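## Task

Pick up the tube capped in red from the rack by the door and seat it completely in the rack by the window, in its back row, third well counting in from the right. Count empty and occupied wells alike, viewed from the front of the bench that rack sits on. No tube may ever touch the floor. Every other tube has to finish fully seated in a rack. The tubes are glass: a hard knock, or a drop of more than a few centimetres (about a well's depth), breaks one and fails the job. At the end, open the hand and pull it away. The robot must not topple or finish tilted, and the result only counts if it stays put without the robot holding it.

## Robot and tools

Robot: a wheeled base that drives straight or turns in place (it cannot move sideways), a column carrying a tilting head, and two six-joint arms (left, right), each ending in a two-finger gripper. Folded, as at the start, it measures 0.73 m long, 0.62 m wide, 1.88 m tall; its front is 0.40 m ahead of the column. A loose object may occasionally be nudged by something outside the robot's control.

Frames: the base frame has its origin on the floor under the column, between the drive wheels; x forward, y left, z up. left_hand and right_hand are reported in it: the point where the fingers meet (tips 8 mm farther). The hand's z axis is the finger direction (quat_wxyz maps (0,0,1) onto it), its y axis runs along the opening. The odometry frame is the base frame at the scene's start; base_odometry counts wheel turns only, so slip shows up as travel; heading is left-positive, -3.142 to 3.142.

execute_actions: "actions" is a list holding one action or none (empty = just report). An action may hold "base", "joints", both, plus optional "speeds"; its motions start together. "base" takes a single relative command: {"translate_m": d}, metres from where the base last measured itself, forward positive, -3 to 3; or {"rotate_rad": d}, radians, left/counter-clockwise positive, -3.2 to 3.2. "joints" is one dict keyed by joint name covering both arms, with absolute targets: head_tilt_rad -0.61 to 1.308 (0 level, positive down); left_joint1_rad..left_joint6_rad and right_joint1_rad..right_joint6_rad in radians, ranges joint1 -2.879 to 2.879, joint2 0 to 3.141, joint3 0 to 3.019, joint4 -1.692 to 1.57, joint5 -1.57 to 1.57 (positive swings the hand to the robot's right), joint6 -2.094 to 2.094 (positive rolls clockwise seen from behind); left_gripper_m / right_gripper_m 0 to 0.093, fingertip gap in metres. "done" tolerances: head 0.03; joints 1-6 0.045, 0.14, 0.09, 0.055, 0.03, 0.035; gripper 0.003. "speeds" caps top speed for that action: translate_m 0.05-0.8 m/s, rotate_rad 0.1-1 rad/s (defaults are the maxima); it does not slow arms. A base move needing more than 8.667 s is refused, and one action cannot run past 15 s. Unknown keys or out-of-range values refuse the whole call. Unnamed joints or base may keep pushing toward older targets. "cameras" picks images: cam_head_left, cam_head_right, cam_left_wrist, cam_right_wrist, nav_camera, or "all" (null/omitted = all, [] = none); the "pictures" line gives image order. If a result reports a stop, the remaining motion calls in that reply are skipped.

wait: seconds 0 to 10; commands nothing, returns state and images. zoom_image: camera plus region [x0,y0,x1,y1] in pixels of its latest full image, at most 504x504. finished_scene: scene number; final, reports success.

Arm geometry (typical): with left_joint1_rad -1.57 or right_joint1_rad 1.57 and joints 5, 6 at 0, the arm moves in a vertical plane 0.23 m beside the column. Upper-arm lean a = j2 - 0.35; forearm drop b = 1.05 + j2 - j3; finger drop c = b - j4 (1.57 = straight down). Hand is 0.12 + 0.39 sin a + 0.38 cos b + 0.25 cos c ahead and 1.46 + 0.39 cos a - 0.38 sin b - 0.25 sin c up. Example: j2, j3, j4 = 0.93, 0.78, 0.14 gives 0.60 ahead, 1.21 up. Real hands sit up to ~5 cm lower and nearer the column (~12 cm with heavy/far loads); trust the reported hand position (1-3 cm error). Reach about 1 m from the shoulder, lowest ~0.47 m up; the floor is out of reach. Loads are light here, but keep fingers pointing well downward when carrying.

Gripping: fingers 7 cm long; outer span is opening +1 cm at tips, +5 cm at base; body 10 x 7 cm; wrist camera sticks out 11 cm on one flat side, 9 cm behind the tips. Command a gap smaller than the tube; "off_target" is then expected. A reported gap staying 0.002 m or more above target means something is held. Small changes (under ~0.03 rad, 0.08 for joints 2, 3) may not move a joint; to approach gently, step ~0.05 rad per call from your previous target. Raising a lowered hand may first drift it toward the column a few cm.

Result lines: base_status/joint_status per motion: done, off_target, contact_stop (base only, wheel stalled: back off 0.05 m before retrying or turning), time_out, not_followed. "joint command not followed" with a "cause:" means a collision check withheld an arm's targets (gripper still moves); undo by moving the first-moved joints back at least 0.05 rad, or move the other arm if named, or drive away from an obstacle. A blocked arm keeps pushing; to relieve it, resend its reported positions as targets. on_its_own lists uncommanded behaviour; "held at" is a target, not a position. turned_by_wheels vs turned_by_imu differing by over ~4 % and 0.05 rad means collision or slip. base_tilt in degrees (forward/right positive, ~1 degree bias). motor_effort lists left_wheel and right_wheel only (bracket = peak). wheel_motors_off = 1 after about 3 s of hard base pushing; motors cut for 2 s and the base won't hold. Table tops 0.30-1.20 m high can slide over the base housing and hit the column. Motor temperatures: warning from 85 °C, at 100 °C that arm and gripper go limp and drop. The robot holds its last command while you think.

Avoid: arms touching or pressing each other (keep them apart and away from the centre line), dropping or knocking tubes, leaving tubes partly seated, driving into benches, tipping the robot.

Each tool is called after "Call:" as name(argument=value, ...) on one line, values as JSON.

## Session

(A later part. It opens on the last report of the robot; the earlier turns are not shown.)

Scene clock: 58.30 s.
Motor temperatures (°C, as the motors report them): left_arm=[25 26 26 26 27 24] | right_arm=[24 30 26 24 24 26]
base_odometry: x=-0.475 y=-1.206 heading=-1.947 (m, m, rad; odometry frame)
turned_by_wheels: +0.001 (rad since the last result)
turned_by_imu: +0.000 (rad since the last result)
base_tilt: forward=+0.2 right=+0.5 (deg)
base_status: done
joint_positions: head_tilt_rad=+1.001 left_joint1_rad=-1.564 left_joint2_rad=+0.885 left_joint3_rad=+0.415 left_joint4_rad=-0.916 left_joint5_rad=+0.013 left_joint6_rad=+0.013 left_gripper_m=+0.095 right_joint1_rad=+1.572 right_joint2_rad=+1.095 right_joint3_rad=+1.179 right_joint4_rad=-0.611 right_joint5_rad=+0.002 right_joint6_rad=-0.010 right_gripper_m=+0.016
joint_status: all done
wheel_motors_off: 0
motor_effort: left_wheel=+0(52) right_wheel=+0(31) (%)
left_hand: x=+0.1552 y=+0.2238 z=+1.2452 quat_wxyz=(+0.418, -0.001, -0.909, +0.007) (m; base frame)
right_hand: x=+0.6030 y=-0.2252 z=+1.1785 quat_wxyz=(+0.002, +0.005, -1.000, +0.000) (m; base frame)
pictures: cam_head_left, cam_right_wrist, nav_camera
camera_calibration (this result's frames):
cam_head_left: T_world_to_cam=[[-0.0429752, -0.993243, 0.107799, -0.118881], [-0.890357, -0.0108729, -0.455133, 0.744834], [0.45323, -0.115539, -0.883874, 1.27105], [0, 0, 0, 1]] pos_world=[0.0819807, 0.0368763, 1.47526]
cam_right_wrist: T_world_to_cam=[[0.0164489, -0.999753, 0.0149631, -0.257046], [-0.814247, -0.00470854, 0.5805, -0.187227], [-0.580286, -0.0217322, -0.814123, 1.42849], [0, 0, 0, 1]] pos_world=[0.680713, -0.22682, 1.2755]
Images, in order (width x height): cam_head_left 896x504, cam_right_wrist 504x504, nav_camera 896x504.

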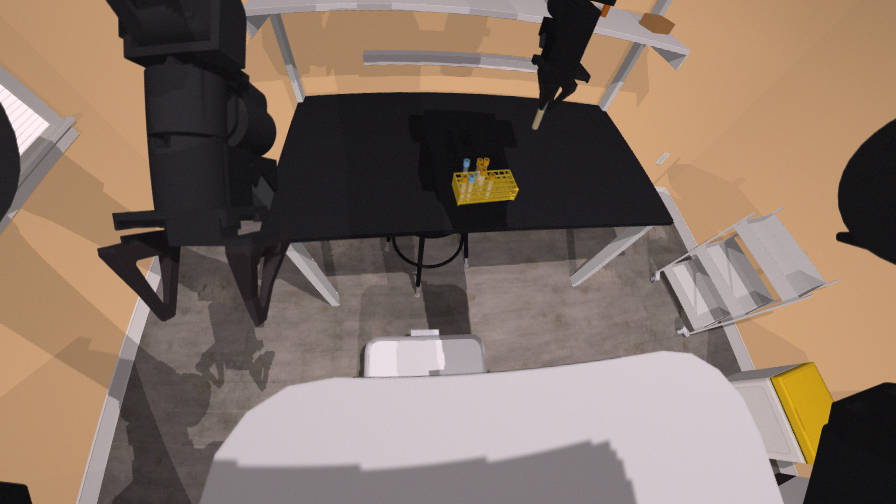

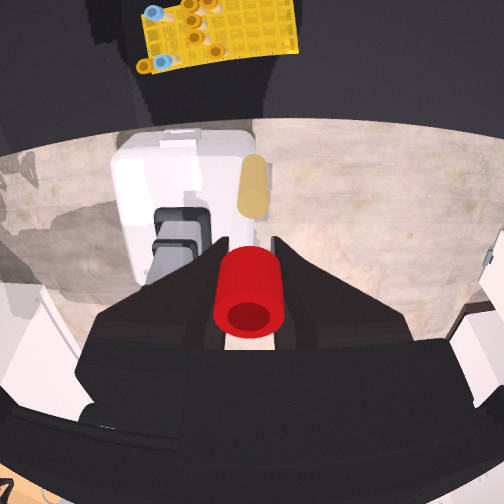

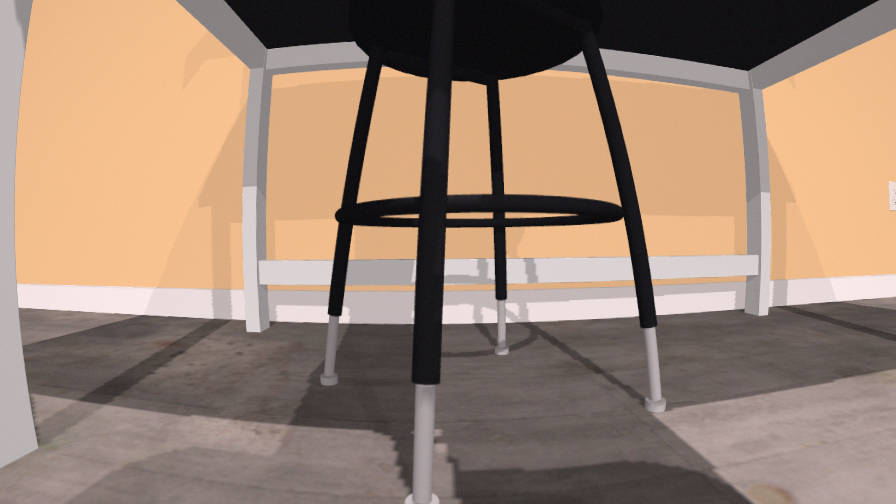

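Call:
execute_actions(actions=[{"base":{"translate_m":0.14},"joints":{"right_joint2_rad":1.62,"right_joint3_rad":1.405,"right_joint4_rad":-0.29}}], cameras=["cam_right_wrist","cam_head_left"])

Call:
zoom_image(camera="cam_right_wrist", region=[100,40,360,260])

Scene clock: 64.20 s.
Motor temperatures (°C, as the motors report them): left_arm=[25 26 26 26 27 24] | right_arm=[24 30 26 24 24 26]
base_odometry: x=-0.526 y=-1.336 heading=-1.946 (m, m, rad; odometry frame)
turned_by_wheels: +0.001 (rad since the last result)
turned_by_imu: +0.001 (rad since the last result)
base_tilt: forward=+0.2 right=+0.5 (deg)
base_status: done
joint_positions: head_tilt_rad=+1.001 left_joint1_rad=-1.564 left_joint2_rad=+0.885 left_joint3_rad=+0.414 left_joint4_rad=-0.916 left_joint5_rad=+0.013 left_joint6_rad=+0.013 left_gripper_m=+0.095 right_joint1_rad=+1.572 right_joint2_rad=+1.630 right_joint3_rad=+1.402 right_joint4_rad=-0.294 right_joint5_rad=+0.002 right_joint6_rad=-0.010 right_gripper_m=+0.016
joint_status: all done
wheel_motors_off: 0
motor_effort: left_wheel=-2(31) right_wheel=-1(41) (%)
left_hand: x=+0.1550 y=+0.2238 z=+1.2452 quat_wxyz=(+0.418, -0.001, -0.909, +0.007) (m; base frame)
right_hand: x=+0.6044 y=-0.2250 z=+0.9537 quat_wxyz=(-0.001, +0.005, -1.000, +0.000) (m; base frame)
pictures: cam_head_left, cam_right_wrist
camera_calibration (this result's frames):
cam_head_left: T_world_to_cam=[[-0.0429506, -0.993243, 0.107808, -0.118897], [-0.890461, -0.0108729, -0.45493, 0.744525], [0.453028, -0.115539, -0.883978, 1.27122], [0, 0, 0, 1]] pos_world=[0.0819659, 0.0368763, 1.47525]
cam_right_wrist: T_world_to_cam=[[0.0163755, -0.999753, 0.0150355, -0.2535], [-0.816896, -0.0047063, 0.576766, -0.0504377], [-0.576553, -0.0217273, -0.816771, 1.24653], [0, 0, 0, 1]] pos_world=[0.68164, -0.226591, 1.05103]
Images, in order (width x height): cam_head_left 896x504, cam_right_wrist 504x504.

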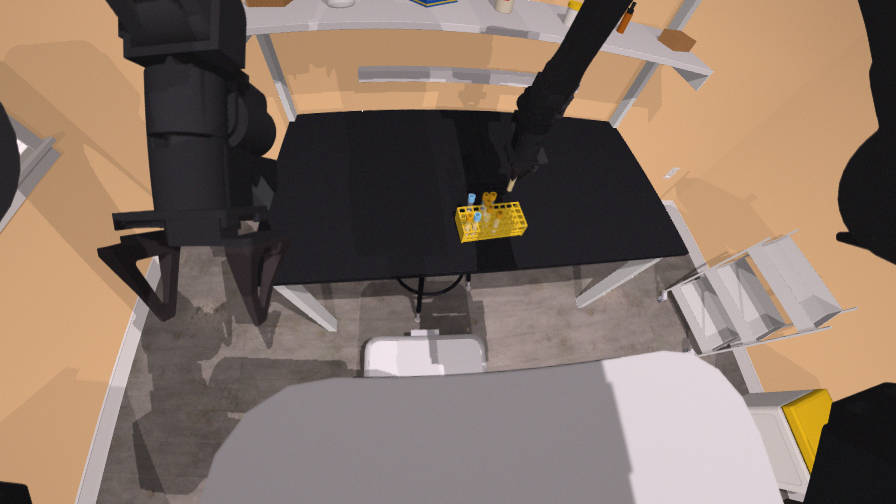

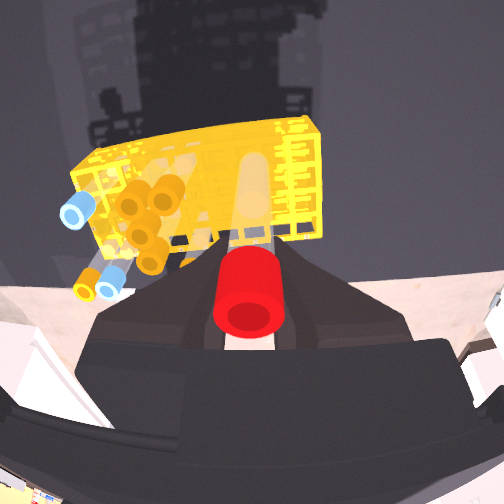

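Region (100, 40, 360, 260) of cam_right_wrist's 504x504 image, scaled by 1.938, with more detail than that image has; it fills the top 426 rows of this view, and the rest is white.

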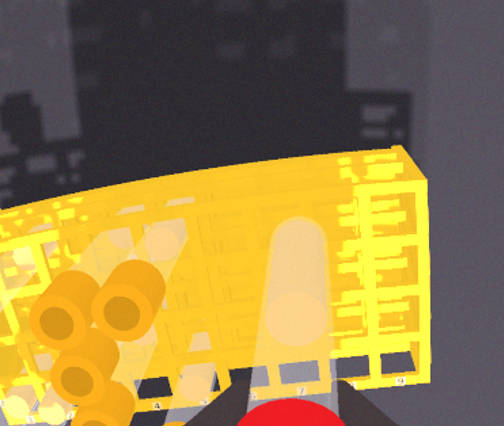

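Call:
execute_actions(actions=[{"base":{"rotate_rad":0.018},"joints":{"right_joint2_rad":1.73,"right_joint3_rad":1.462,"right_joint4_rad":-0.255}}], cameras=["cam_right_wrist","cam_head_left"])

Call:
zoom_image(camera="cam_right_wrist", region=[170,70,370,250])

Call:
zoom_image(camera="cam_head_left", region=[450,160,550,260])

Scene clock: 72.77 s.
Motor temperatures (°C, as the motors report them): left_arm=[25 26 26 26 27 24] | right_arm=[24 30 26 24 24 26]
base_odometry: x=-0.526 y=-1.336 heading=-1.928 (m, m, rad; odometry frame)
turned_by_wheels: +0.018 (rad since the last result)
turned_by_imu: +0.018 (rad since the last result)
base_tilt: forward=+0.3 right=+0.5 (deg)
base_status: done
joint_positions: head_tilt_rad=+1.001 left_joint1_rad=-1.564 left_joint2_rad=+0.885 left_joint3_rad=+0.414 left_joint4_rad=-0.916 left_joint5_rad=+0.013 left_joint6_rad=+0.013 left_gripper_m=+0.095 right_joint1_rad=+1.573 right_joint2_rad=+1.734 right_joint3_rad=+1.462 right_joint4_rad=-0.262 right_joint5_rad=+0.001 right_joint6_rad=-0.010 right_gripper_m=+0.016
joint_status: all done
wheel_motors_off: 0
motor_effort: left_wheel=-3(21) right_wheel=+1(21) (%)
left_hand: x=+0.1550 y=+0.2238 z=+1.2452 quat_wxyz=(+0.418, -0.001, -0.909, +0.007) (m; base frame)
right_hand: x=+0.5946 y=-0.2240 z=+0.9104 quat_wxyz=(+0.005, +0.006, -1.000, +0.000) (m; base frame)
pictures: cam_head_left, cam_right_wrist
camera_calibration (this result's frames):
cam_head_left: T_world_to_cam=[[-0.0429506, -0.993243, 0.107808, -0.118897], [-0.890461, -0.0108729, -0.45493, 0.744525], [0.453028, -0.115539, -0.883978, 1.27122], [0, 0, 0, 1]] pos_world=[0.0819659, 0.0368763, 1.47525]
cam_right_wrist: T_world_to_cam=[[0.0171382, -0.999762, 0.0134693, -0.250778], [-0.809791, -0.0059775, 0.586688, -0.0470427], [-0.586468, -0.0209621, -0.809701, 1.20511], [0, 0, 0, 1]] pos_world=[0.672964, -0.225738, 1.00676]
Images, in order (width x height): cam_head_left 896x504, cam_right_wrist 504x504.

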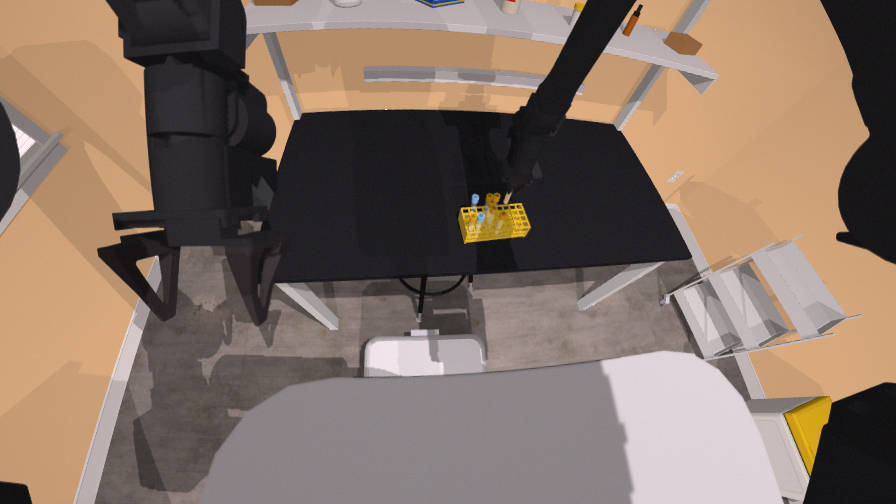

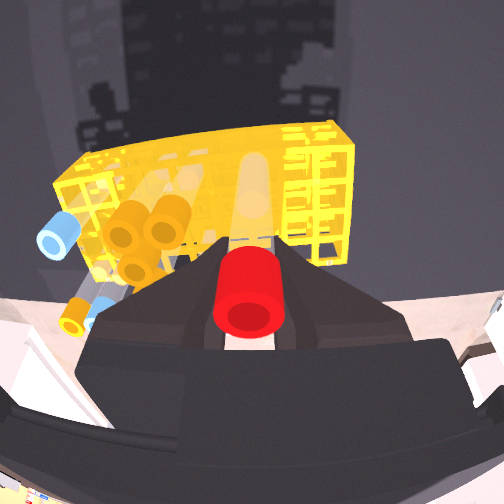

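Region (170, 70, 370, 250) of cam_right_wrist's 504x504 image, scaled by 2.520, with more detail than that image has; it fills the top 454 rows of this view, and the rest is white.

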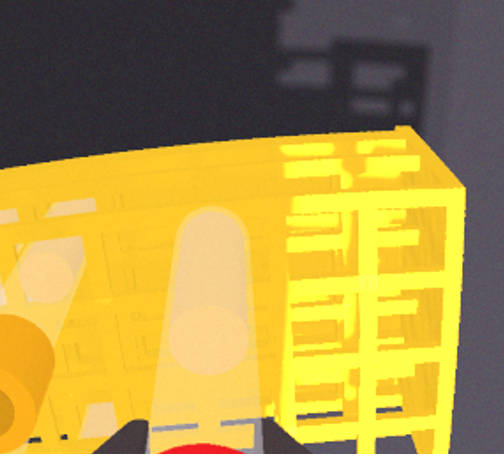

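Region (450, 160, 550, 260) of cam_head_left's 896x504 image, scaled by 5.040, with more detail than that image has.

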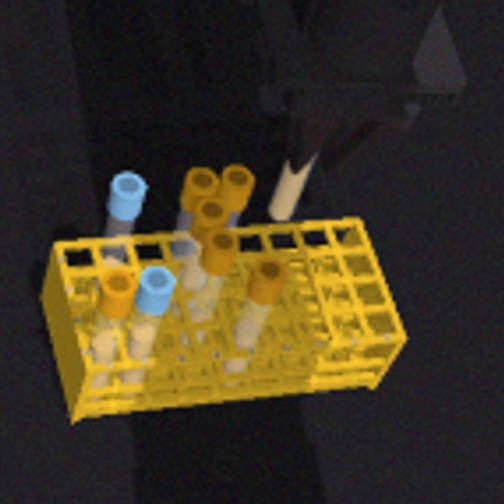

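Call:
execute_actions(actions=[{"base":{"rotate_rad":-0.008}}], cameras=[])

Call:
execute_actions(actions=[{"base":{"translate_m":-0.005}}], cameras=["cam_right_wrist"])

Call:
zoom_image(camera="cam_right_wrist", region=[170,70,370,250])

Scene clock: 77.97 s.
Motor temperatures (°C, as the motors report them): left_arm=[25 26 26 26 27 24] | right_arm=[24 31 26 24 24 26]
base_odometry: x=-0.526 y=-1.336 heading=-1.935 (m, m, rad; odometry frame)
turned_by_wheels: -0.007 (rad since the last result)
turned_by_imu: -0.006 (rad since the last result)
base_tilt: forward=+0.2 right=+0.5 (deg)
base_status: done
joint_positions: head_tilt_rad=+1.001 left_joint1_rad=-1.564 left_joint2_rad=+0.885 left_joint3_rad=+0.414 left_joint4_rad=-0.916 left_joint5_rad=+0.013 left_joint6_rad=+0.013 left_gripper_m=+0.095 right_joint1_rad=+1.570 right_joint2_rad=+1.734 right_joint3_rad=+1.462 right_joint4_rad=-0.262 right_joint5_rad=+0.001 right_joint6_rad=-0.010 right_gripper_m=+0.016
joint_status: not commanded
wheel_motors_off: 0
motor_effort: left_wheel=-1(32) right_wheel=+2(25) (%)
left_hand: x=+0.1550 y=+0.2238 z=+1.2452 quat_wxyz=(+0.418, -0.001, -0.909, +0.007) (m; base frame)
right_hand: x=+0.5946 y=-0.2260 z=+0.9104 quat_wxyz=(+0.005, +0.005, -1.000, +0.001) (m; base frame)
pictures: none
No camera images: the call's "cameras" was empty. Leave "cameras" out to get every camera's image.

Scene clock: 78.90 s.
Motor temperatures (°C, as the motors report them): left_arm=[25 26 26 26 27 24] | right_arm=[24 31 26 24 24 26]
base_odometry: x=-0.524 y=-1.332 heading=-1.935 (m, m, rad; odometry frame)
turned_by_wheels: +0.000 (rad since the last result)
turned_by_imu: +0.000 (rad since the last result)
base_tilt: forward=+0.2 right=+0.4 (deg)
base_status: done
joint_positions: head_tilt_rad=+1.002 left_joint1_rad=-1.564 left_joint2_rad=+0.885 left_joint3_rad=+0.414 left_joint4_rad=-0.916 left_joint5_rad=+0.013 left_joint6_rad=+0.013 left_gripper_m=+0.095 right_joint1_rad=+1.570 right_joint2_rad=+1.733 right_joint3_rad=+1.459 right_joint4_rad=-0.262 right_joint5_rad=+0.001 right_joint6_rad=-0.010 right_gripper_m=+0.016
joint_status: not commanded
wheel_motors_off: 0
motor_effort: left_wheel=-2(32) right_wheel=+0(39) (%)
left_hand: x=+0.1546 y=+0.2238 z=+1.2454 quat_wxyz=(+0.418, -0.001, -0.908, +0.007) (m; base frame)
right_hand: x=+0.5935 y=-0.2260 z=+0.9107 quat_wxyz=(+0.006, +0.005, -1.000, +0.001) (m; base frame)
pictures: cam_right_wrist
camera_calibration (this result's frames):
cam_right_wrist: T_world_to_cam=[[0.015827, -0.999751, 0.015757, -0.254016], [-0.808901, -0.0035393, 0.587934, -0.0491642], [-0.587732, -0.022051, -0.808755, 1.20436], [0, 0, 0, 1]] pos_world=[0.672089, -0.227569, 1.00694]
Images, in order (width x height): cam_right_wrist 504x504.

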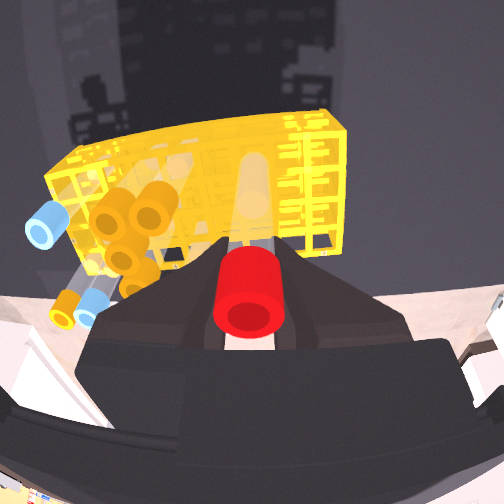

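Region (170, 70, 370, 250) of cam_right_wrist's 504x504 image, scaled by 2.520, with more detail than that image has; it fills the top 454 rows of this view, and the rest is white.

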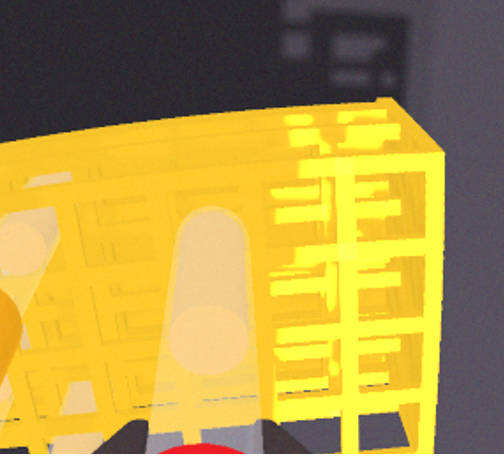

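Call:
execute_actions(actions=[{"joints":{"right_joint2_rad":1.79,"right_joint3_rad":1.517}}], cameras=["cam_right_wrist","cam_head_left"])

Call:
zoom_image(camera="cam_right_wrist", region=[170,70,370,250])

Call:
zoom_image(camera="cam_head_left", region=[450,160,550,260])

Scene clock: 84.37 s.
Motor temperatures (°C, as the motors report them): left_arm=[25 26 26 26 27 24] | right_arm=[24 31 26 24 24 26]
base_odometry: x=-0.524 y=-1.332 heading=-1.935 (m, m, rad; odometry frame)
turned_by_wheels: +0.000 (rad since the last result)
turned_by_imu: +0.000 (rad since the last result)
base_tilt: forward=+0.2 right=+0.4 (deg)
base_status: not commanded
joint_positions: head_tilt_rad=+1.002 left_joint1_rad=-1.564 left_joint2_rad=+0.885 left_joint3_rad=+0.414 left_joint4_rad=-0.916 left_joint5_rad=+0.013 left_joint6_rad=+0.013 left_gripper_m=+0.095 right_joint1_rad=+1.570 right_joint2_rad=+1.764 right_joint3_rad=+1.504 right_joint4_rad=-0.262 right_joint5_rad=+0.001 right_joint6_rad=-0.010 right_gripper_m=+0.016
joint_status: all done
wheel_motors_off: 0
motor_effort: left_wheel=-3(3) right_wheel=-1(1) (%)
left_hand: x=+0.1546 y=+0.2238 z=+1.2454 quat_wxyz=(+0.418, -0.001, -0.908, +0.007) (m; base frame)
right_hand: x=+0.6038 y=-0.2260 z=+0.9001 quat_wxyz=(+0.000, +0.005, -1.000, +0.001) (m; base frame)
pictures: cam_head_left, cam_right_wrist
camera_calibration (this result's frames):
cam_head_left: T_world_to_cam=[[-0.0428879, -0.993243, 0.107833, -0.118939], [-0.890725, -0.0108729, -0.454412, 0.743741], [0.452514, -0.115539, -0.884241, 1.27165], [0, 0, 0, 1]] pos_world=[0.0819283, 0.0368763, 1.47524]
cam_right_wrist: T_world_to_cam=[[0.0156192, -0.99975, 0.0159692, -0.254081], [-0.816679, -0.00354123, 0.577082, -0.0201976], [-0.576881, -0.0220553, -0.81653, 1.20225], [0, 0, 0, 1]] pos_world=[0.681028, -0.227574, 0.997385]
Images, in order (width x height): cam_head_left 896x504, cam_right_wrist 504x504.

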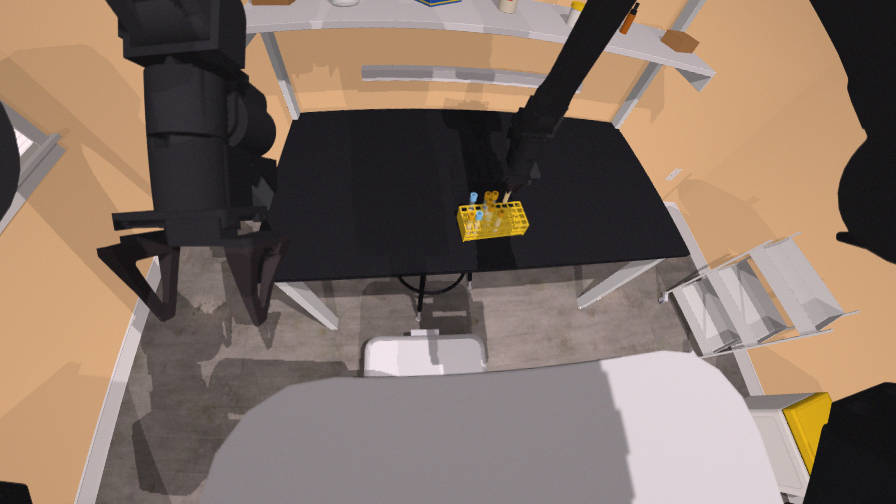

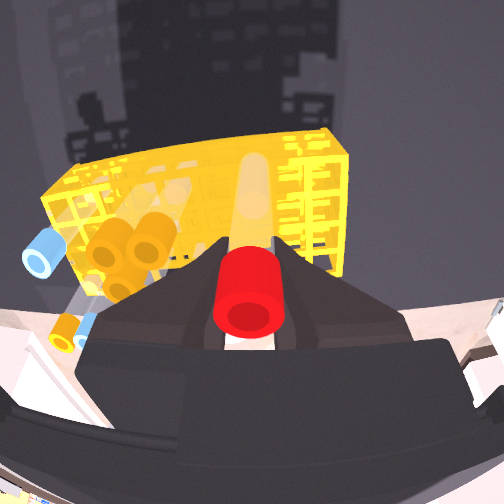

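Region (170, 70, 370, 250) of cam_right_wrist's 504x504 image, scaled by 2.520, with more detail than that image has; it fills the top 454 rows of this view, and the rest is white.

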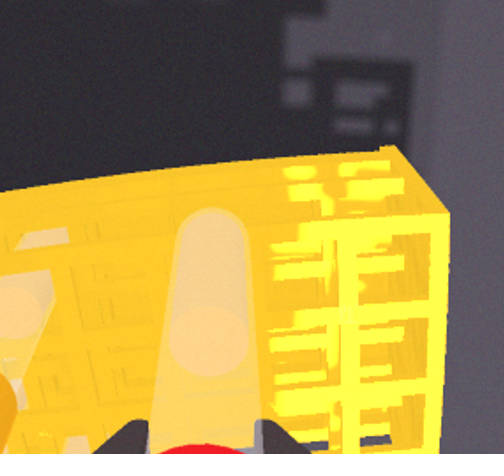

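Region (450, 160, 550, 260) of cam_head_left's 896x504 image, scaled by 5.040, with more detail than that image has.

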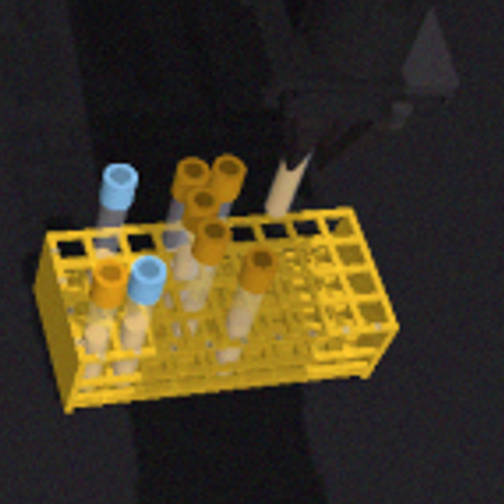

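Call:
execute_actions(actions=[{"base":{"translate_m":-0.011},"joints":{"right_joint2_rad":1.76,"right_joint3_rad":1.505},"speeds":{"translate_m":0.05}}], cameras=["cam_right_wrist"])

Call:
zoom_image(camera="cam_right_wrist", region=[170,70,370,250])

Scene clock: 88.77 s.
Motor temperatures (°C, as the motors report them): left_arm=[25 26 26 26 27 24] | right_arm=[24 31 26 24 24 26]
base_odometry: x=-0.520 y=-1.321 heading=-1.936 (m, m, rad; odometry frame)
turned_by_wheels: +0.000 (rad since the last result)
turned_by_imu: +0.000 (rad since the last result)
base_tilt: forward=+0.3 right=+0.4 (deg)
base_status: done
joint_positions: head_tilt_rad=+1.002 left_joint1_rad=-1.564 left_joint2_rad=+0.885 left_joint3_rad=+0.414 left_joint4_rad=-0.916 left_joint5_rad=+0.013 left_joint6_rad=+0.013 left_gripper_m=+0.095 right_joint1_rad=+1.570 right_joint2_rad=+1.763 right_joint3_rad=+1.505 right_joint4_rad=-0.262 right_joint5_rad=+0.001 right_joint6_rad=-0.010 right_gripper_m=+0.016
joint_status: all done
wheel_motors_off: 0
motor_effort: left_wheel=+3(34) right_wheel=+1(37) (%)
left_hand: x=+0.1545 y=+0.2238 z=+1.2454 quat_wxyz=(+0.418, -0.001, -0.908, +0.007) (m; base frame)
right_hand: x=+0.6051 y=-0.2260 z=+0.9009 quat_wxyz=(-0.002, +0.005, -1.000, +0.001) (m; base frame)
pictures: cam_right_wrist
camera_calibration (this result's frames):
cam_right_wrist: T_world_to_cam=[[0.0155833, -0.99975, 0.0160053, -0.254126], [-0.817997, -0.00354157, 0.575211, -0.0171059], [-0.575011, -0.022056, -0.817848, 1.20372], [0, 0, 0, 1]] pos_world=[0.682122, -0.227573, 0.998371]
Images, in order (width x height): cam_right_wrist 504x504.

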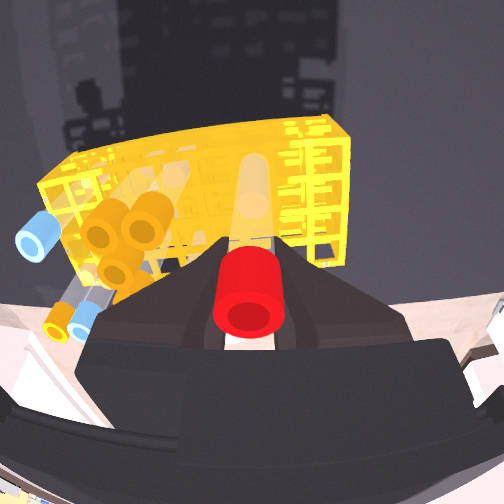

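Region (170, 70, 370, 250) of cam_right_wrist's 504x504 image, scaled by 2.520, with more detail than that image has; it fills the top 454 rows of this view, and the rest is white.

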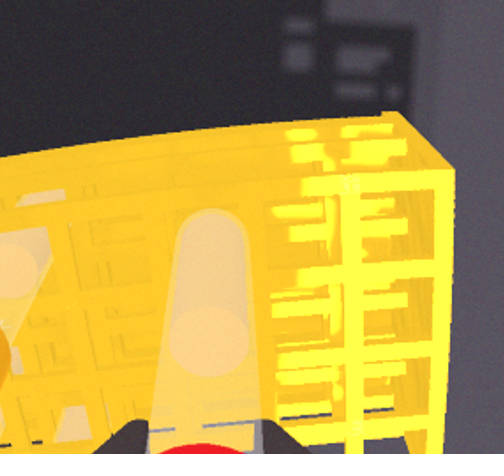

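Call:
execute_actions(actions=[{"joints":{"right_joint2_rad":1.805,"right_joint3_rad":1.54}}], cameras=["cam_right_wrist"])

Call:
zoom_image(camera="cam_right_wrist", region=[170,70,370,250])

Scene clock: 92.80 s.
Motor temperatures (°C, as the motors report them): left_arm=[25 26 26 26 27 24] | right_arm=[24 31 26 24 24 26]
base_odometry: x=-0.520 y=-1.321 heading=-1.936 (m, m, rad; odometry frame)
turned_by_wheels: +0.000 (rad since the last result)
turned_by_imu: +0.000 (rad since the last result)
base_tilt: forward=+0.2 right=+0.5 (deg)
base_status: not commanded
joint_positions: head_tilt_rad=+1.002 left_joint1_rad=-1.564 left_joint2_rad=+0.885 left_joint3_rad=+0.414 left_joint4_rad=-0.916 left_joint5_rad=+0.013 left_joint6_rad=+0.013 left_gripper_m=+0.095 right_joint1_rad=+1.570 right_joint2_rad=+1.771 right_joint3_rad=+1.518 right_joint4_rad=-0.262 right_joint5_rad=+0.001 right_joint6_rad=-0.010 right_gripper_m=+0.016
joint_status: all done
wheel_motors_off: 0
motor_effort: left_wheel=+0(2) right_wheel=+0(1) (%)
left_hand: x=+0.1545 y=+0.2238 z=+1.2454 quat_wxyz=(+0.418, -0.001, -0.908, +0.007) (m; base frame)
right_hand: x=+0.6086 y=-0.2260 z=+0.8981 quat_wxyz=(-0.004, +0.005, -1.000, +0.001) (m; base frame)
pictures: cam_right_wrist
camera_calibration (this result's frames):
cam_right_wrist: T_world_to_cam=[[0.0155053, -0.99975, 0.0160833, -0.25416], [-0.82084, -0.00354231, 0.571147, -0.00719509], [-0.570948, -0.0220576, -0.82069, 1.20353], [0, 0, 0, 1]] pos_world=[0.685187, -0.227575, 0.995922]
Images, in order (width x height): cam_right_wrist 504x504.

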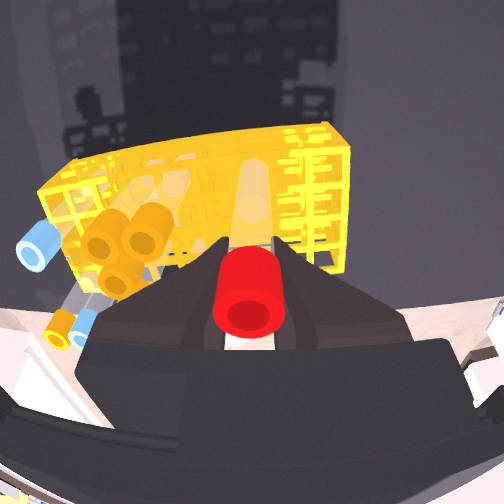

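Region (170, 70, 370, 250) of cam_right_wrist's 504x504 image, scaled by 2.520, with more detail than that image has; it fills the top 454 rows of this view, and the rest is white.

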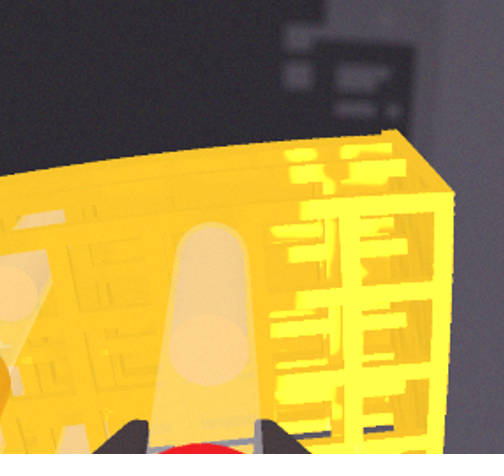

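Tip is in, against the back wall. Lower with joint 2 only.

Call:
execute_actions(actions=[{"joints":{"right_joint2_rad":1.825}}], cameras=["cam_right_wrist"])

Scene clock: 95.30 s.
Motor temperatures (°C, as the motors report them): left_arm=[25 26 26 26 27 24] | right_arm=[24 31 26 24 24 26]
base_odometry: x=-0.520 y=-1.321 heading=-1.936 (m, m, rad; odometry frame)
turned_by_wheels: +0.000 (rad since the last result)
turned_by_imu: +0.000 (rad since the last result)
base_tilt: forward=+0.2 right=+0.5 (deg)
base_status: not commanded
joint_positions: head_tilt_rad=+1.002 left_joint1_rad=-1.564 left_joint2_rad=+0.885 left_joint3_rad=+0.414 left_joint4_rad=-0.916 left_joint5_rad=+0.013 left_joint6_rad=+0.013 left_gripper_m=+0.095 right_joint1_rad=+1.570 right_joint2_rad=+1.772 right_joint3_rad=+1.518 right_joint4_rad=-0.262 right_joint5_rad=+0.001 right_joint6_rad=-0.010 right_gripper_m=+0.016
joint_status: all done
wheel_motors_off: 0
motor_effort: left_wheel=-1(0) right_wheel=-1(0) (%)
left_hand: x=+0.1545 y=+0.2238 z=+1.2454 quat_wxyz=(+0.418, -0.001, -0.908, +0.007) (m; base frame)
right_hand: x=+0.6084 y=-0.2260 z=+0.8979 quat_wxyz=(-0.004, +0.005, -1.000, +0.001) (m; base frame)
pictures: cam_right_wrist
camera_calibration (this result's frames):
cam_right_wrist: T_world_to_cam=[[0.0155113, -0.99975, 0.0160773, -0.254152], [-0.820622, -0.00354225, 0.57146, -0.00767806], [-0.571261, -0.0220575, -0.820472, 1.20325], [0, 0, 0, 1]] pos_world=[0.685012, -0.227575, 0.995708]
Images, in order (width x height): cam_right_wrist 504x504.

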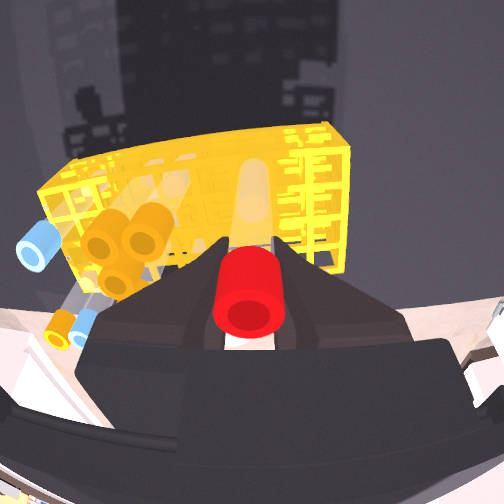

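Call:
execute_actions(actions=[{"base":{"translate_m":-0.004},"joints":{"right_joint2_rad":1.81,"right_joint3_rad":1.55},"speeds":{"translate_m":0.05}}], cameras=["cam_right_wrist"])

Call:
zoom_image(camera="cam_right_wrist", region=[170,70,370,250])

Scene clock: 100.43 s.
Motor temperatures (°C, as the motors report them): left_arm=[25 26 26 26 27 24] | right_arm=[24 31 26 24 24 26]
base_odometry: x=-0.519 y=-1.317 heading=-1.936 (m, m, rad; odometry frame)
turned_by_wheels: +0.000 (rad since the last result)
turned_by_imu: +0.000 (rad since the last result)
base_tilt: forward=+0.2 right=+0.5 (deg)
base_status: done
joint_positions: head_tilt_rad=+1.002 left_joint1_rad=-1.564 left_joint2_rad=+0.885 left_joint3_rad=+0.414 left_joint4_rad=-0.916 left_joint5_rad=+0.013 left_joint6_rad=+0.013 left_gripper_m=+0.095 right_joint1_rad=+1.570 right_joint2_rad=+1.774 right_joint3_rad=+1.533 right_joint4_rad=-0.262 right_joint5_rad=+0.001 right_joint6_rad=-0.010 right_gripper_m=+0.016
joint_status: all done
wheel_motors_off: 0
motor_effort: left_wheel=+1(37) right_wheel=+2(36) (%)
left_hand: x=+0.1548 y=+0.2238 z=+1.2453 quat_wxyz=(+0.418, -0.001, -0.908, +0.007) (m; base frame)
right_hand: x=+0.6163 y=-0.2259 z=+0.8985 quat_wxyz=(-0.010, +0.005, -1.000, +0.001) (m; base frame)
pictures: cam_right_wrist
camera_calibration (this result's frames):
cam_right_wrist: T_world_to_cam=[[0.0153193, -0.999756, 0.0158922, -0.253935], [-0.827751, -0.00376458, 0.561083, 0.0120528], [-0.560887, -0.0217502, -0.827607, 1.20833], [0, 0, 0, 1]] pos_world=[0.691601, -0.227547, 0.997291]
Images, in order (width x height): cam_right_wrist 504x504.

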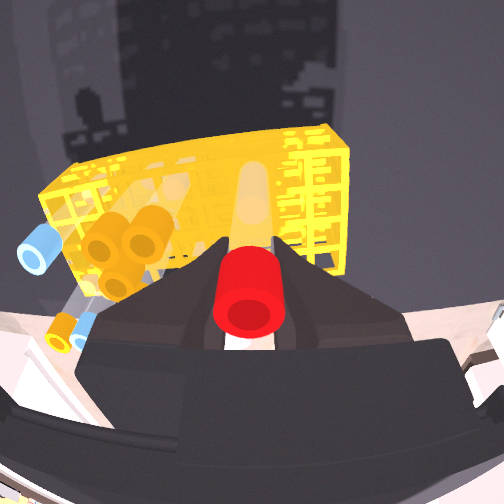

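Region (170, 70, 370, 250) of cam_right_wrist's 504x504 image, scaled by 2.520, with more detail than that image has; it fills the top 454 rows of this view, and the rest is white.

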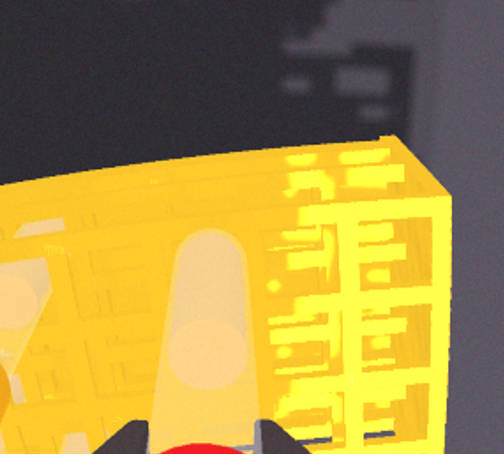

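Call:
execute_actions(actions=[{"base":{"translate_m":-0.004},"joints":{"right_joint2_rad":1.80,"right_joint3_rad":1.53},"speeds":{"translate_m":0.05}}], cameras=["cam_right_wrist"])

Call:
zoom_image(camera="cam_right_wrist", region=[170,70,370,250])

Scene clock: 105.27 s.
Motor temperatures (°C, as the motors report them): left_arm=[25 26 26 26 27 24] | right_arm=[24 31 26 24 24 26]
base_odometry: x=-0.517 y=-1.314 heading=-1.936 (m, m, rad; odometry frame)
turned_by_wheels: +0.000 (rad since the last result)
turned_by_imu: +0.000 (rad since the last result)
base_tilt: forward=+0.2 right=+0.5 (deg)
base_status: done
joint_positions: head_tilt_rad=+1.002 left_joint1_rad=-1.564 left_joint2_rad=+0.885 left_joint3_rad=+0.414 left_joint4_rad=-0.916 left_joint5_rad=+0.013 left_joint6_rad=+0.013 left_gripper_m=+0.095 right_joint1_rad=+1.570 right_joint2_rad=+1.784 right_joint3_rad=+1.531 right_joint4_rad=-0.262 right_joint5_rad=+0.000 right_joint6_rad=-0.010 right_gripper_m=+0.016
joint_status: all done
wheel_motors_off: 0
motor_effort: left_wheel=-2(36) right_wheel=+2(37) (%)
left_hand: x=+0.1548 y=+0.2238 z=+1.2453 quat_wxyz=(+0.418, -0.001, -0.908, +0.007) (m; base frame)
right_hand: x=+0.6092 y=-0.2257 z=+0.8931 quat_wxyz=(-0.004, +0.005, -1.000, +0.000) (m; base frame)
pictures: cam_right_wrist
camera_calibration (this result's frames):
cam_right_wrist: T_world_to_cam=[[0.0155208, -0.999779, 0.0141764, -0.252075], [-0.82084, -0.00464442, 0.571139, -0.00413839], [-0.570947, -0.0205011, -0.820731, 1.20015], [0, 0, 0, 1]] pos_world=[0.685738, -0.227434, 0.990937]
Images, in order (width x height): cam_right_wrist 504x504.

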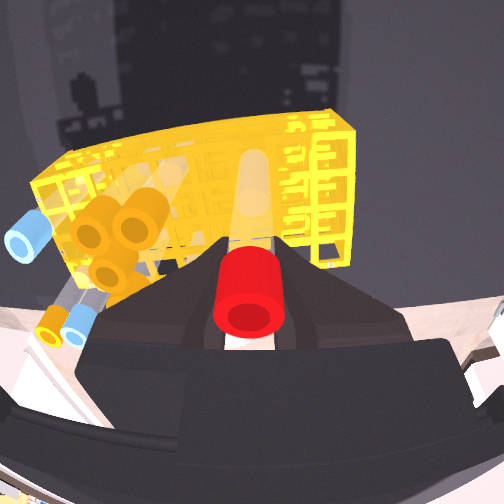

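Region (170, 70, 370, 250) of cam_right_wrist's 504x504 image, scaled by 2.520, with more detail than that image has; it fills the top 454 rows of this view, and the rest is white.

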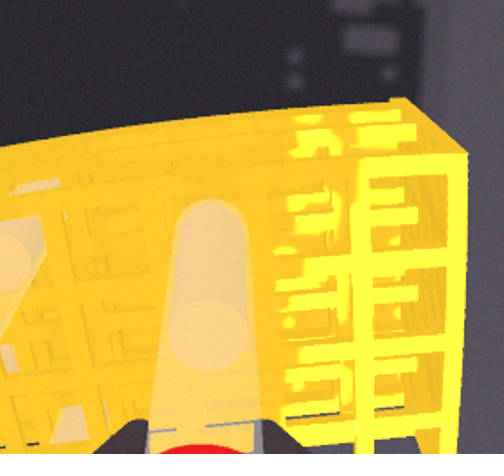

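Now inside, hand slightly too far back.

Call:
execute_actions(actions=[{"joints":{"right_joint2_rad":1.84,"right_joint3_rad":1.59}}], cameras=["cam_right_wrist"])

Scene clock: 108.00 s.
Motor temperatures (°C, as the motors report them): left_arm=[25 26 26 26 27 24] | right_arm=[24 31 26 24 24 26]
base_odometry: x=-0.517 y=-1.314 heading=-1.936 (m, m, rad; odometry frame)
turned_by_wheels: +0.000 (rad since the last result)
turned_by_imu: +0.000 (rad since the last result)
base_tilt: forward=+0.3 right=+0.6 (deg)
base_status: not commanded
joint_positions: head_tilt_rad=+1.002 left_joint1_rad=-1.564 left_joint2_rad=+0.885 left_joint3_rad=+0.414 left_joint4_rad=-0.916 left_joint5_rad=+0.013 left_joint6_rad=+0.013 left_gripper_m=+0.095 right_joint1_rad=+1.570 right_joint2_rad=+1.828 right_joint3_rad=+1.572 right_joint4_rad=-0.262 right_joint5_rad=+0.000 right_joint6_rad=-0.010 right_gripper_m=+0.016
joint_status: all done
wheel_motors_off: 0
motor_effort: left_wheel=-2(3) right_wheel=-1(2) (%)
left_hand: x=+0.1548 y=+0.2238 z=+1.2453 quat_wxyz=(+0.418, -0.001, -0.908, +0.007) (m; base frame)
right_hand: x=+0.6092 y=-0.2257 z=+0.8760 quat_wxyz=(-0.003, +0.005, -1.000, +0.000) (m; base frame)
pictures: cam_right_wrist
camera_calibration (this result's frames):
cam_right_wrist: T_world_to_cam=[[0.0155631, -0.999779, 0.0141285, -0.251821], [-0.819093, -0.00464397, 0.573642, 0.00235408], [-0.573449, -0.0205002, -0.818984, 1.18611], [0, 0, 0, 1]] pos_world=[0.686022, -0.227439, 0.973614]
Images, in order (width x height): cam_right_wrist 504x504.

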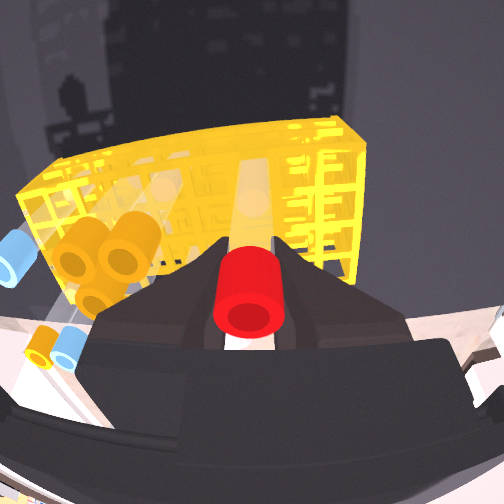

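Call:
execute_actions(actions=[{"joints":{"right_joint2_rad":1.885,"right_joint3_rad":1.645}}], cameras=["cam_right_wrist"])

Call:
execute_actions(actions=[{"joints":{"right_gripper_m":0.03}}], cameras=["cam_right_wrist"])

Call:
execute_actions(actions=[{"joints":{"right_joint2_rad":1.68,"right_joint3_rad":1.46}}], cameras=["cam_right_wrist"])

Call:
execute_actions(actions=[{"base":{"translate_m":-0.3},"joints":{"right_joint2_rad":1.3,"right_joint3_rad":1.2}}], cameras=["cam_head_left"])

Call:
zoom_image(camera="cam_head_left", region=[420,90,540,210])

Scene clock: 114.87 s.
Motor temperatures (°C, as the motors report them): left_arm=[25 26 26 26 27 24] | right_arm=[24 31 26 24 24 26]
base_odometry: x=-0.517 y=-1.314 heading=-1.936 (m, m, rad; odometry frame)
turned_by_wheels: +0.000 (rad since the last result)
turned_by_imu: +0.000 (rad since the last result)
base_tilt: forward=+0.2 right=+0.5 (deg)
base_status: not commanded
joint_positions: head_tilt_rad=+1.002 left_joint1_rad=-1.564 left_joint2_rad=+0.885 left_joint3_rad=+0.414 left_joint4_rad=-0.916 left_joint5_rad=+0.013 left_joint6_rad=+0.013 left_gripper_m=+0.095 right_joint1_rad=+1.570 right_joint2_rad=+1.875 right_joint3_rad=+1.623 right_joint4_rad=-0.262 right_joint5_rad=+0.000 right_joint6_rad=-0.010 right_gripper_m=+0.016
joint_status: all done
wheel_motors_off: 0
motor_effort: left_wheel=-2(2) right_wheel=-3(0) (%)
left_hand: x=+0.1548 y=+0.2238 z=+1.2453 quat_wxyz=(+0.418, -0.001, -0.908, +0.007) (m; base frame)
right_hand: x=+0.6132 y=-0.2257 z=+0.8586 quat_wxyz=(-0.005, +0.005, -1.000, +0.000) (m; base frame)
pictures: cam_right_wrist
camera_calibration (this result's frames):
cam_right_wrist: T_world_to_cam=[[0.0154996, -0.999779, 0.0142004, -0.251666], [-0.821711, -0.00464465, 0.569886, 0.0204198], [-0.569694, -0.0205016, -0.821601, 1.17409], [0, 0, 0, 1]] pos_world=[0.689553, -0.227445, 0.956571]
Images, in order (width x height): cam_right_wrist 504x504.

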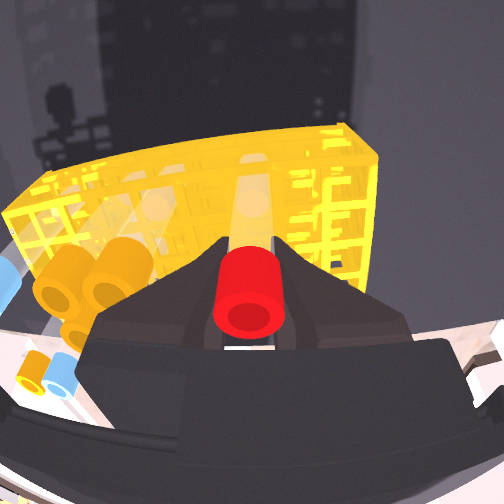

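Scene clock: 115.37 s.
Motor temperatures (°C, as the motors report them): left_arm=[25 26 26 26 27 24] | right_arm=[24 31 26 24 24 26]
base_odometry: x=-0.517 y=-1.314 heading=-1.936 (m, m, rad; odometry frame)
turned_by_wheels: +0.000 (rad since the last result)
turned_by_imu: +0.000 (rad since the last result)
base_tilt: forward=+0.2 right=+0.4 (deg)
base_status: not commanded
joint_positions: head_tilt_rad=+1.002 left_joint1_rad=-1.564 left_joint2_rad=+0.885 left_joint3_rad=+0.414 left_joint4_rad=-0.916 left_joint5_rad=+0.013 left_joint6_rad=+0.013 left_gripper_m=+0.095 right_joint1_rad=+1.570 right_joint2_rad=+1.875 right_joint3_rad=+1.623 right_joint4_rad=-0.262 right_joint5_rad=+0.000 right_joint6_rad=-0.010 right_gripper_m=+0.030
joint_status: all done
wheel_motors_off: 0
motor_effort: left_wheel=-1(0) right_wheel=+0(2) (%)
left_hand: x=+0.1548 y=+0.2238 z=+1.2453 quat_wxyz=(+0.418, -0.001, -0.908, +0.007) (m; base frame)
right_hand: x=+0.6132 y=-0.2257 z=+0.8586 quat_wxyz=(-0.005, +0.005, -1.000, +0.000) (m; base frame)
pictures: cam_right_wrist
camera_calibration (this result's frames):
cam_right_wrist: T_world_to_cam=[[0.0154996, -0.999779, 0.0142004, -0.251666], [-0.821711, -0.00464465, 0.569886, 0.0204198], [-0.569694, -0.0205016, -0.821601, 1.17409], [0, 0, 0, 1]] pos_world=[0.689553, -0.227445, 0.956571]
Images, in order (width x height): cam_right_wrist 504x504.

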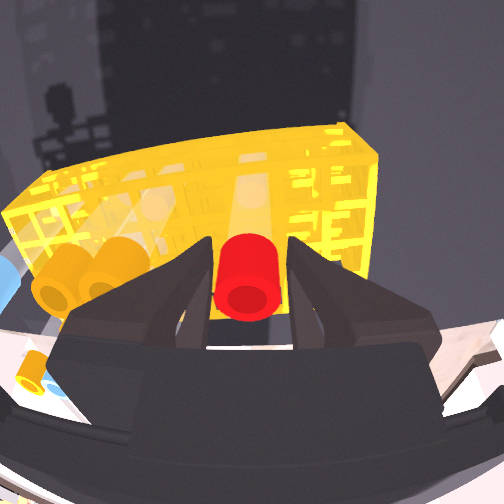

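Scene clock: 116.47 s.
Motor temperatures (°C, as the motors report them): left_arm=[25 26 26 26 27 24] | right_arm=[24 31 26 24 24 26]
base_odometry: x=-0.517 y=-1.314 heading=-1.936 (m, m, rad; odometry frame)
turned_by_wheels: +0.000 (rad since the last result)
turned_by_imu: +0.000 (rad since the last result)
base_tilt: forward=+0.2 right=+0.5 (deg)
base_status: not commanded
joint_positions: head_tilt_rad=+1.002 left_joint1_rad=-1.564 left_joint2_rad=+0.885 left_joint3_rad=+0.414 left_joint4_rad=-0.916 left_joint5_rad=+0.013 left_joint6_rad=+0.013 left_gripper_m=+0.095 right_joint1_rad=+1.570 right_joint2_rad=+1.665 right_joint3_rad=+1.460 right_joint4_rad=-0.262 right_joint5_rad=+0.000 right_joint6_rad=-0.010 right_gripper_m=+0.030
joint_status: all done
wheel_motors_off: 0
motor_effort: left_wheel=-1(2) right_wheel=+0(3) (%)
left_hand: x=+0.1548 y=+0.2238 z=+1.2453 quat_wxyz=(+0.418, -0.001, -0.908, +0.007) (m; base frame)
right_hand: x=+0.6301 y=-0.2256 z=+0.9438 quat_wxyz=(-0.028, +0.005, -1.000, +0.000) (m; base frame)
pictures: cam_right_wrist
camera_calibration (this result's frames):
cam_right_wrist: T_world_to_cam=[[0.0148306, -0.999779, 0.0149203, -0.253373], [-0.847536, -0.00465204, 0.530717, 0.0390309], [-0.53053, -0.0205164, -0.847418, 1.25338], [0, 0, 0, 1]] pos_world=[0.701794, -0.22742, 1.0452]
Images, in order (width x height): cam_right_wrist 504x504.

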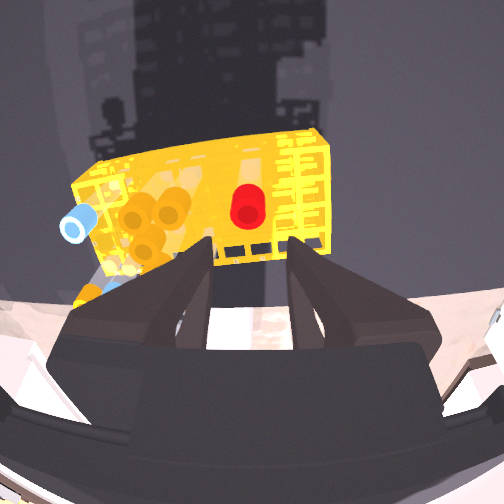

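Scene clock: 118.53 s.
Motor temperatures (°C, as the motors report them): left_arm=[25 26 26 26 27 24] | right_arm=[24 31 26 24 24 26]
base_odometry: x=-0.410 y=-1.033 heading=-1.935 (m, m, rad; odometry frame)
turned_by_wheels: +0.002 (rad since the last result)
turned_by_imu: +0.002 (rad since the last result)
base_tilt: forward=+0.3 right=+0.5 (deg)
base_status: done
joint_positions: head_tilt_rad=+1.002 left_joint1_rad=-1.564 left_joint2_rad=+0.884 left_joint3_rad=+0.411 left_joint4_rad=-0.916 left_joint5_rad=+0.013 left_joint6_rad=+0.013 left_gripper_m=+0.095 right_joint1_rad=+1.570 right_joint2_rad=+1.293 right_joint3_rad=+1.204 right_joint4_rad=-0.260 right_joint5_rad=+0.000 right_joint6_rad=-0.010 right_gripper_m=+0.030
joint_status: all done
wheel_motors_off: 0
motor_effort: left_wheel=+1(44) right_wheel=+0(44) (%)
left_hand: x=+0.1535 y=+0.2238 z=+1.2458 quat_wxyz=(+0.419, -0.001, -0.908, +0.007) (m; base frame)
right_hand: x=+0.6394 y=-0.2256 z=+1.0923 quat_wxyz=(-0.087, +0.005, -0.996, +0.000) (m; base frame)
pictures: cam_head_left
camera_calibration (this result's frames):
cam_head_left: T_world_to_cam=[[-0.0428629, -0.993243, 0.107843, -0.118955], [-0.890831, -0.0108729, -0.454205, 0.743428], [0.452309, -0.115539, -0.884346, 1.27182], [0, 0, 0, 1]] pos_world=[0.0819132, 0.0368763, 1.47523]
Images, in order (width x height): cam_head_left 896x504.

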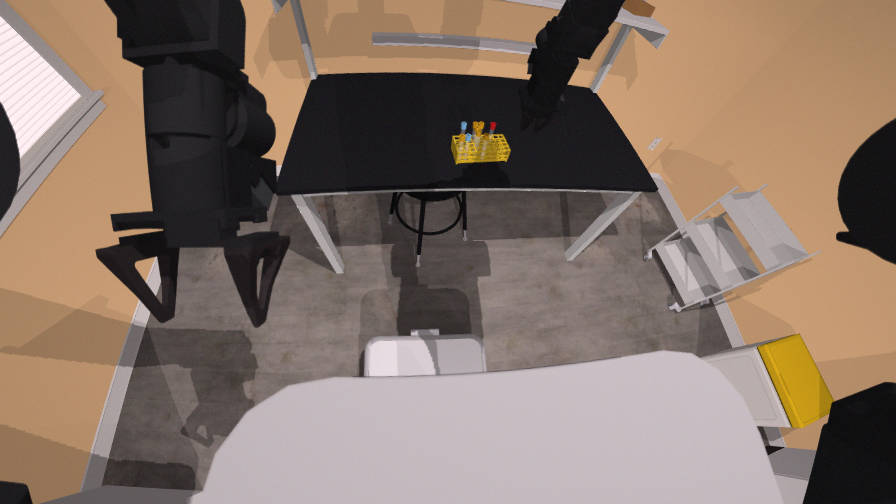

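Region (420, 90, 540, 210) of cam_head_left's 896x504 image, scaled by 4.200, with more detail than that image has.

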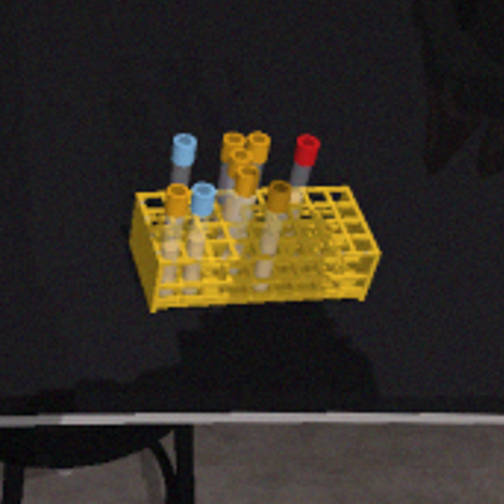

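Call:
finished_scene(scene=2)

The scene is finished: the task was done.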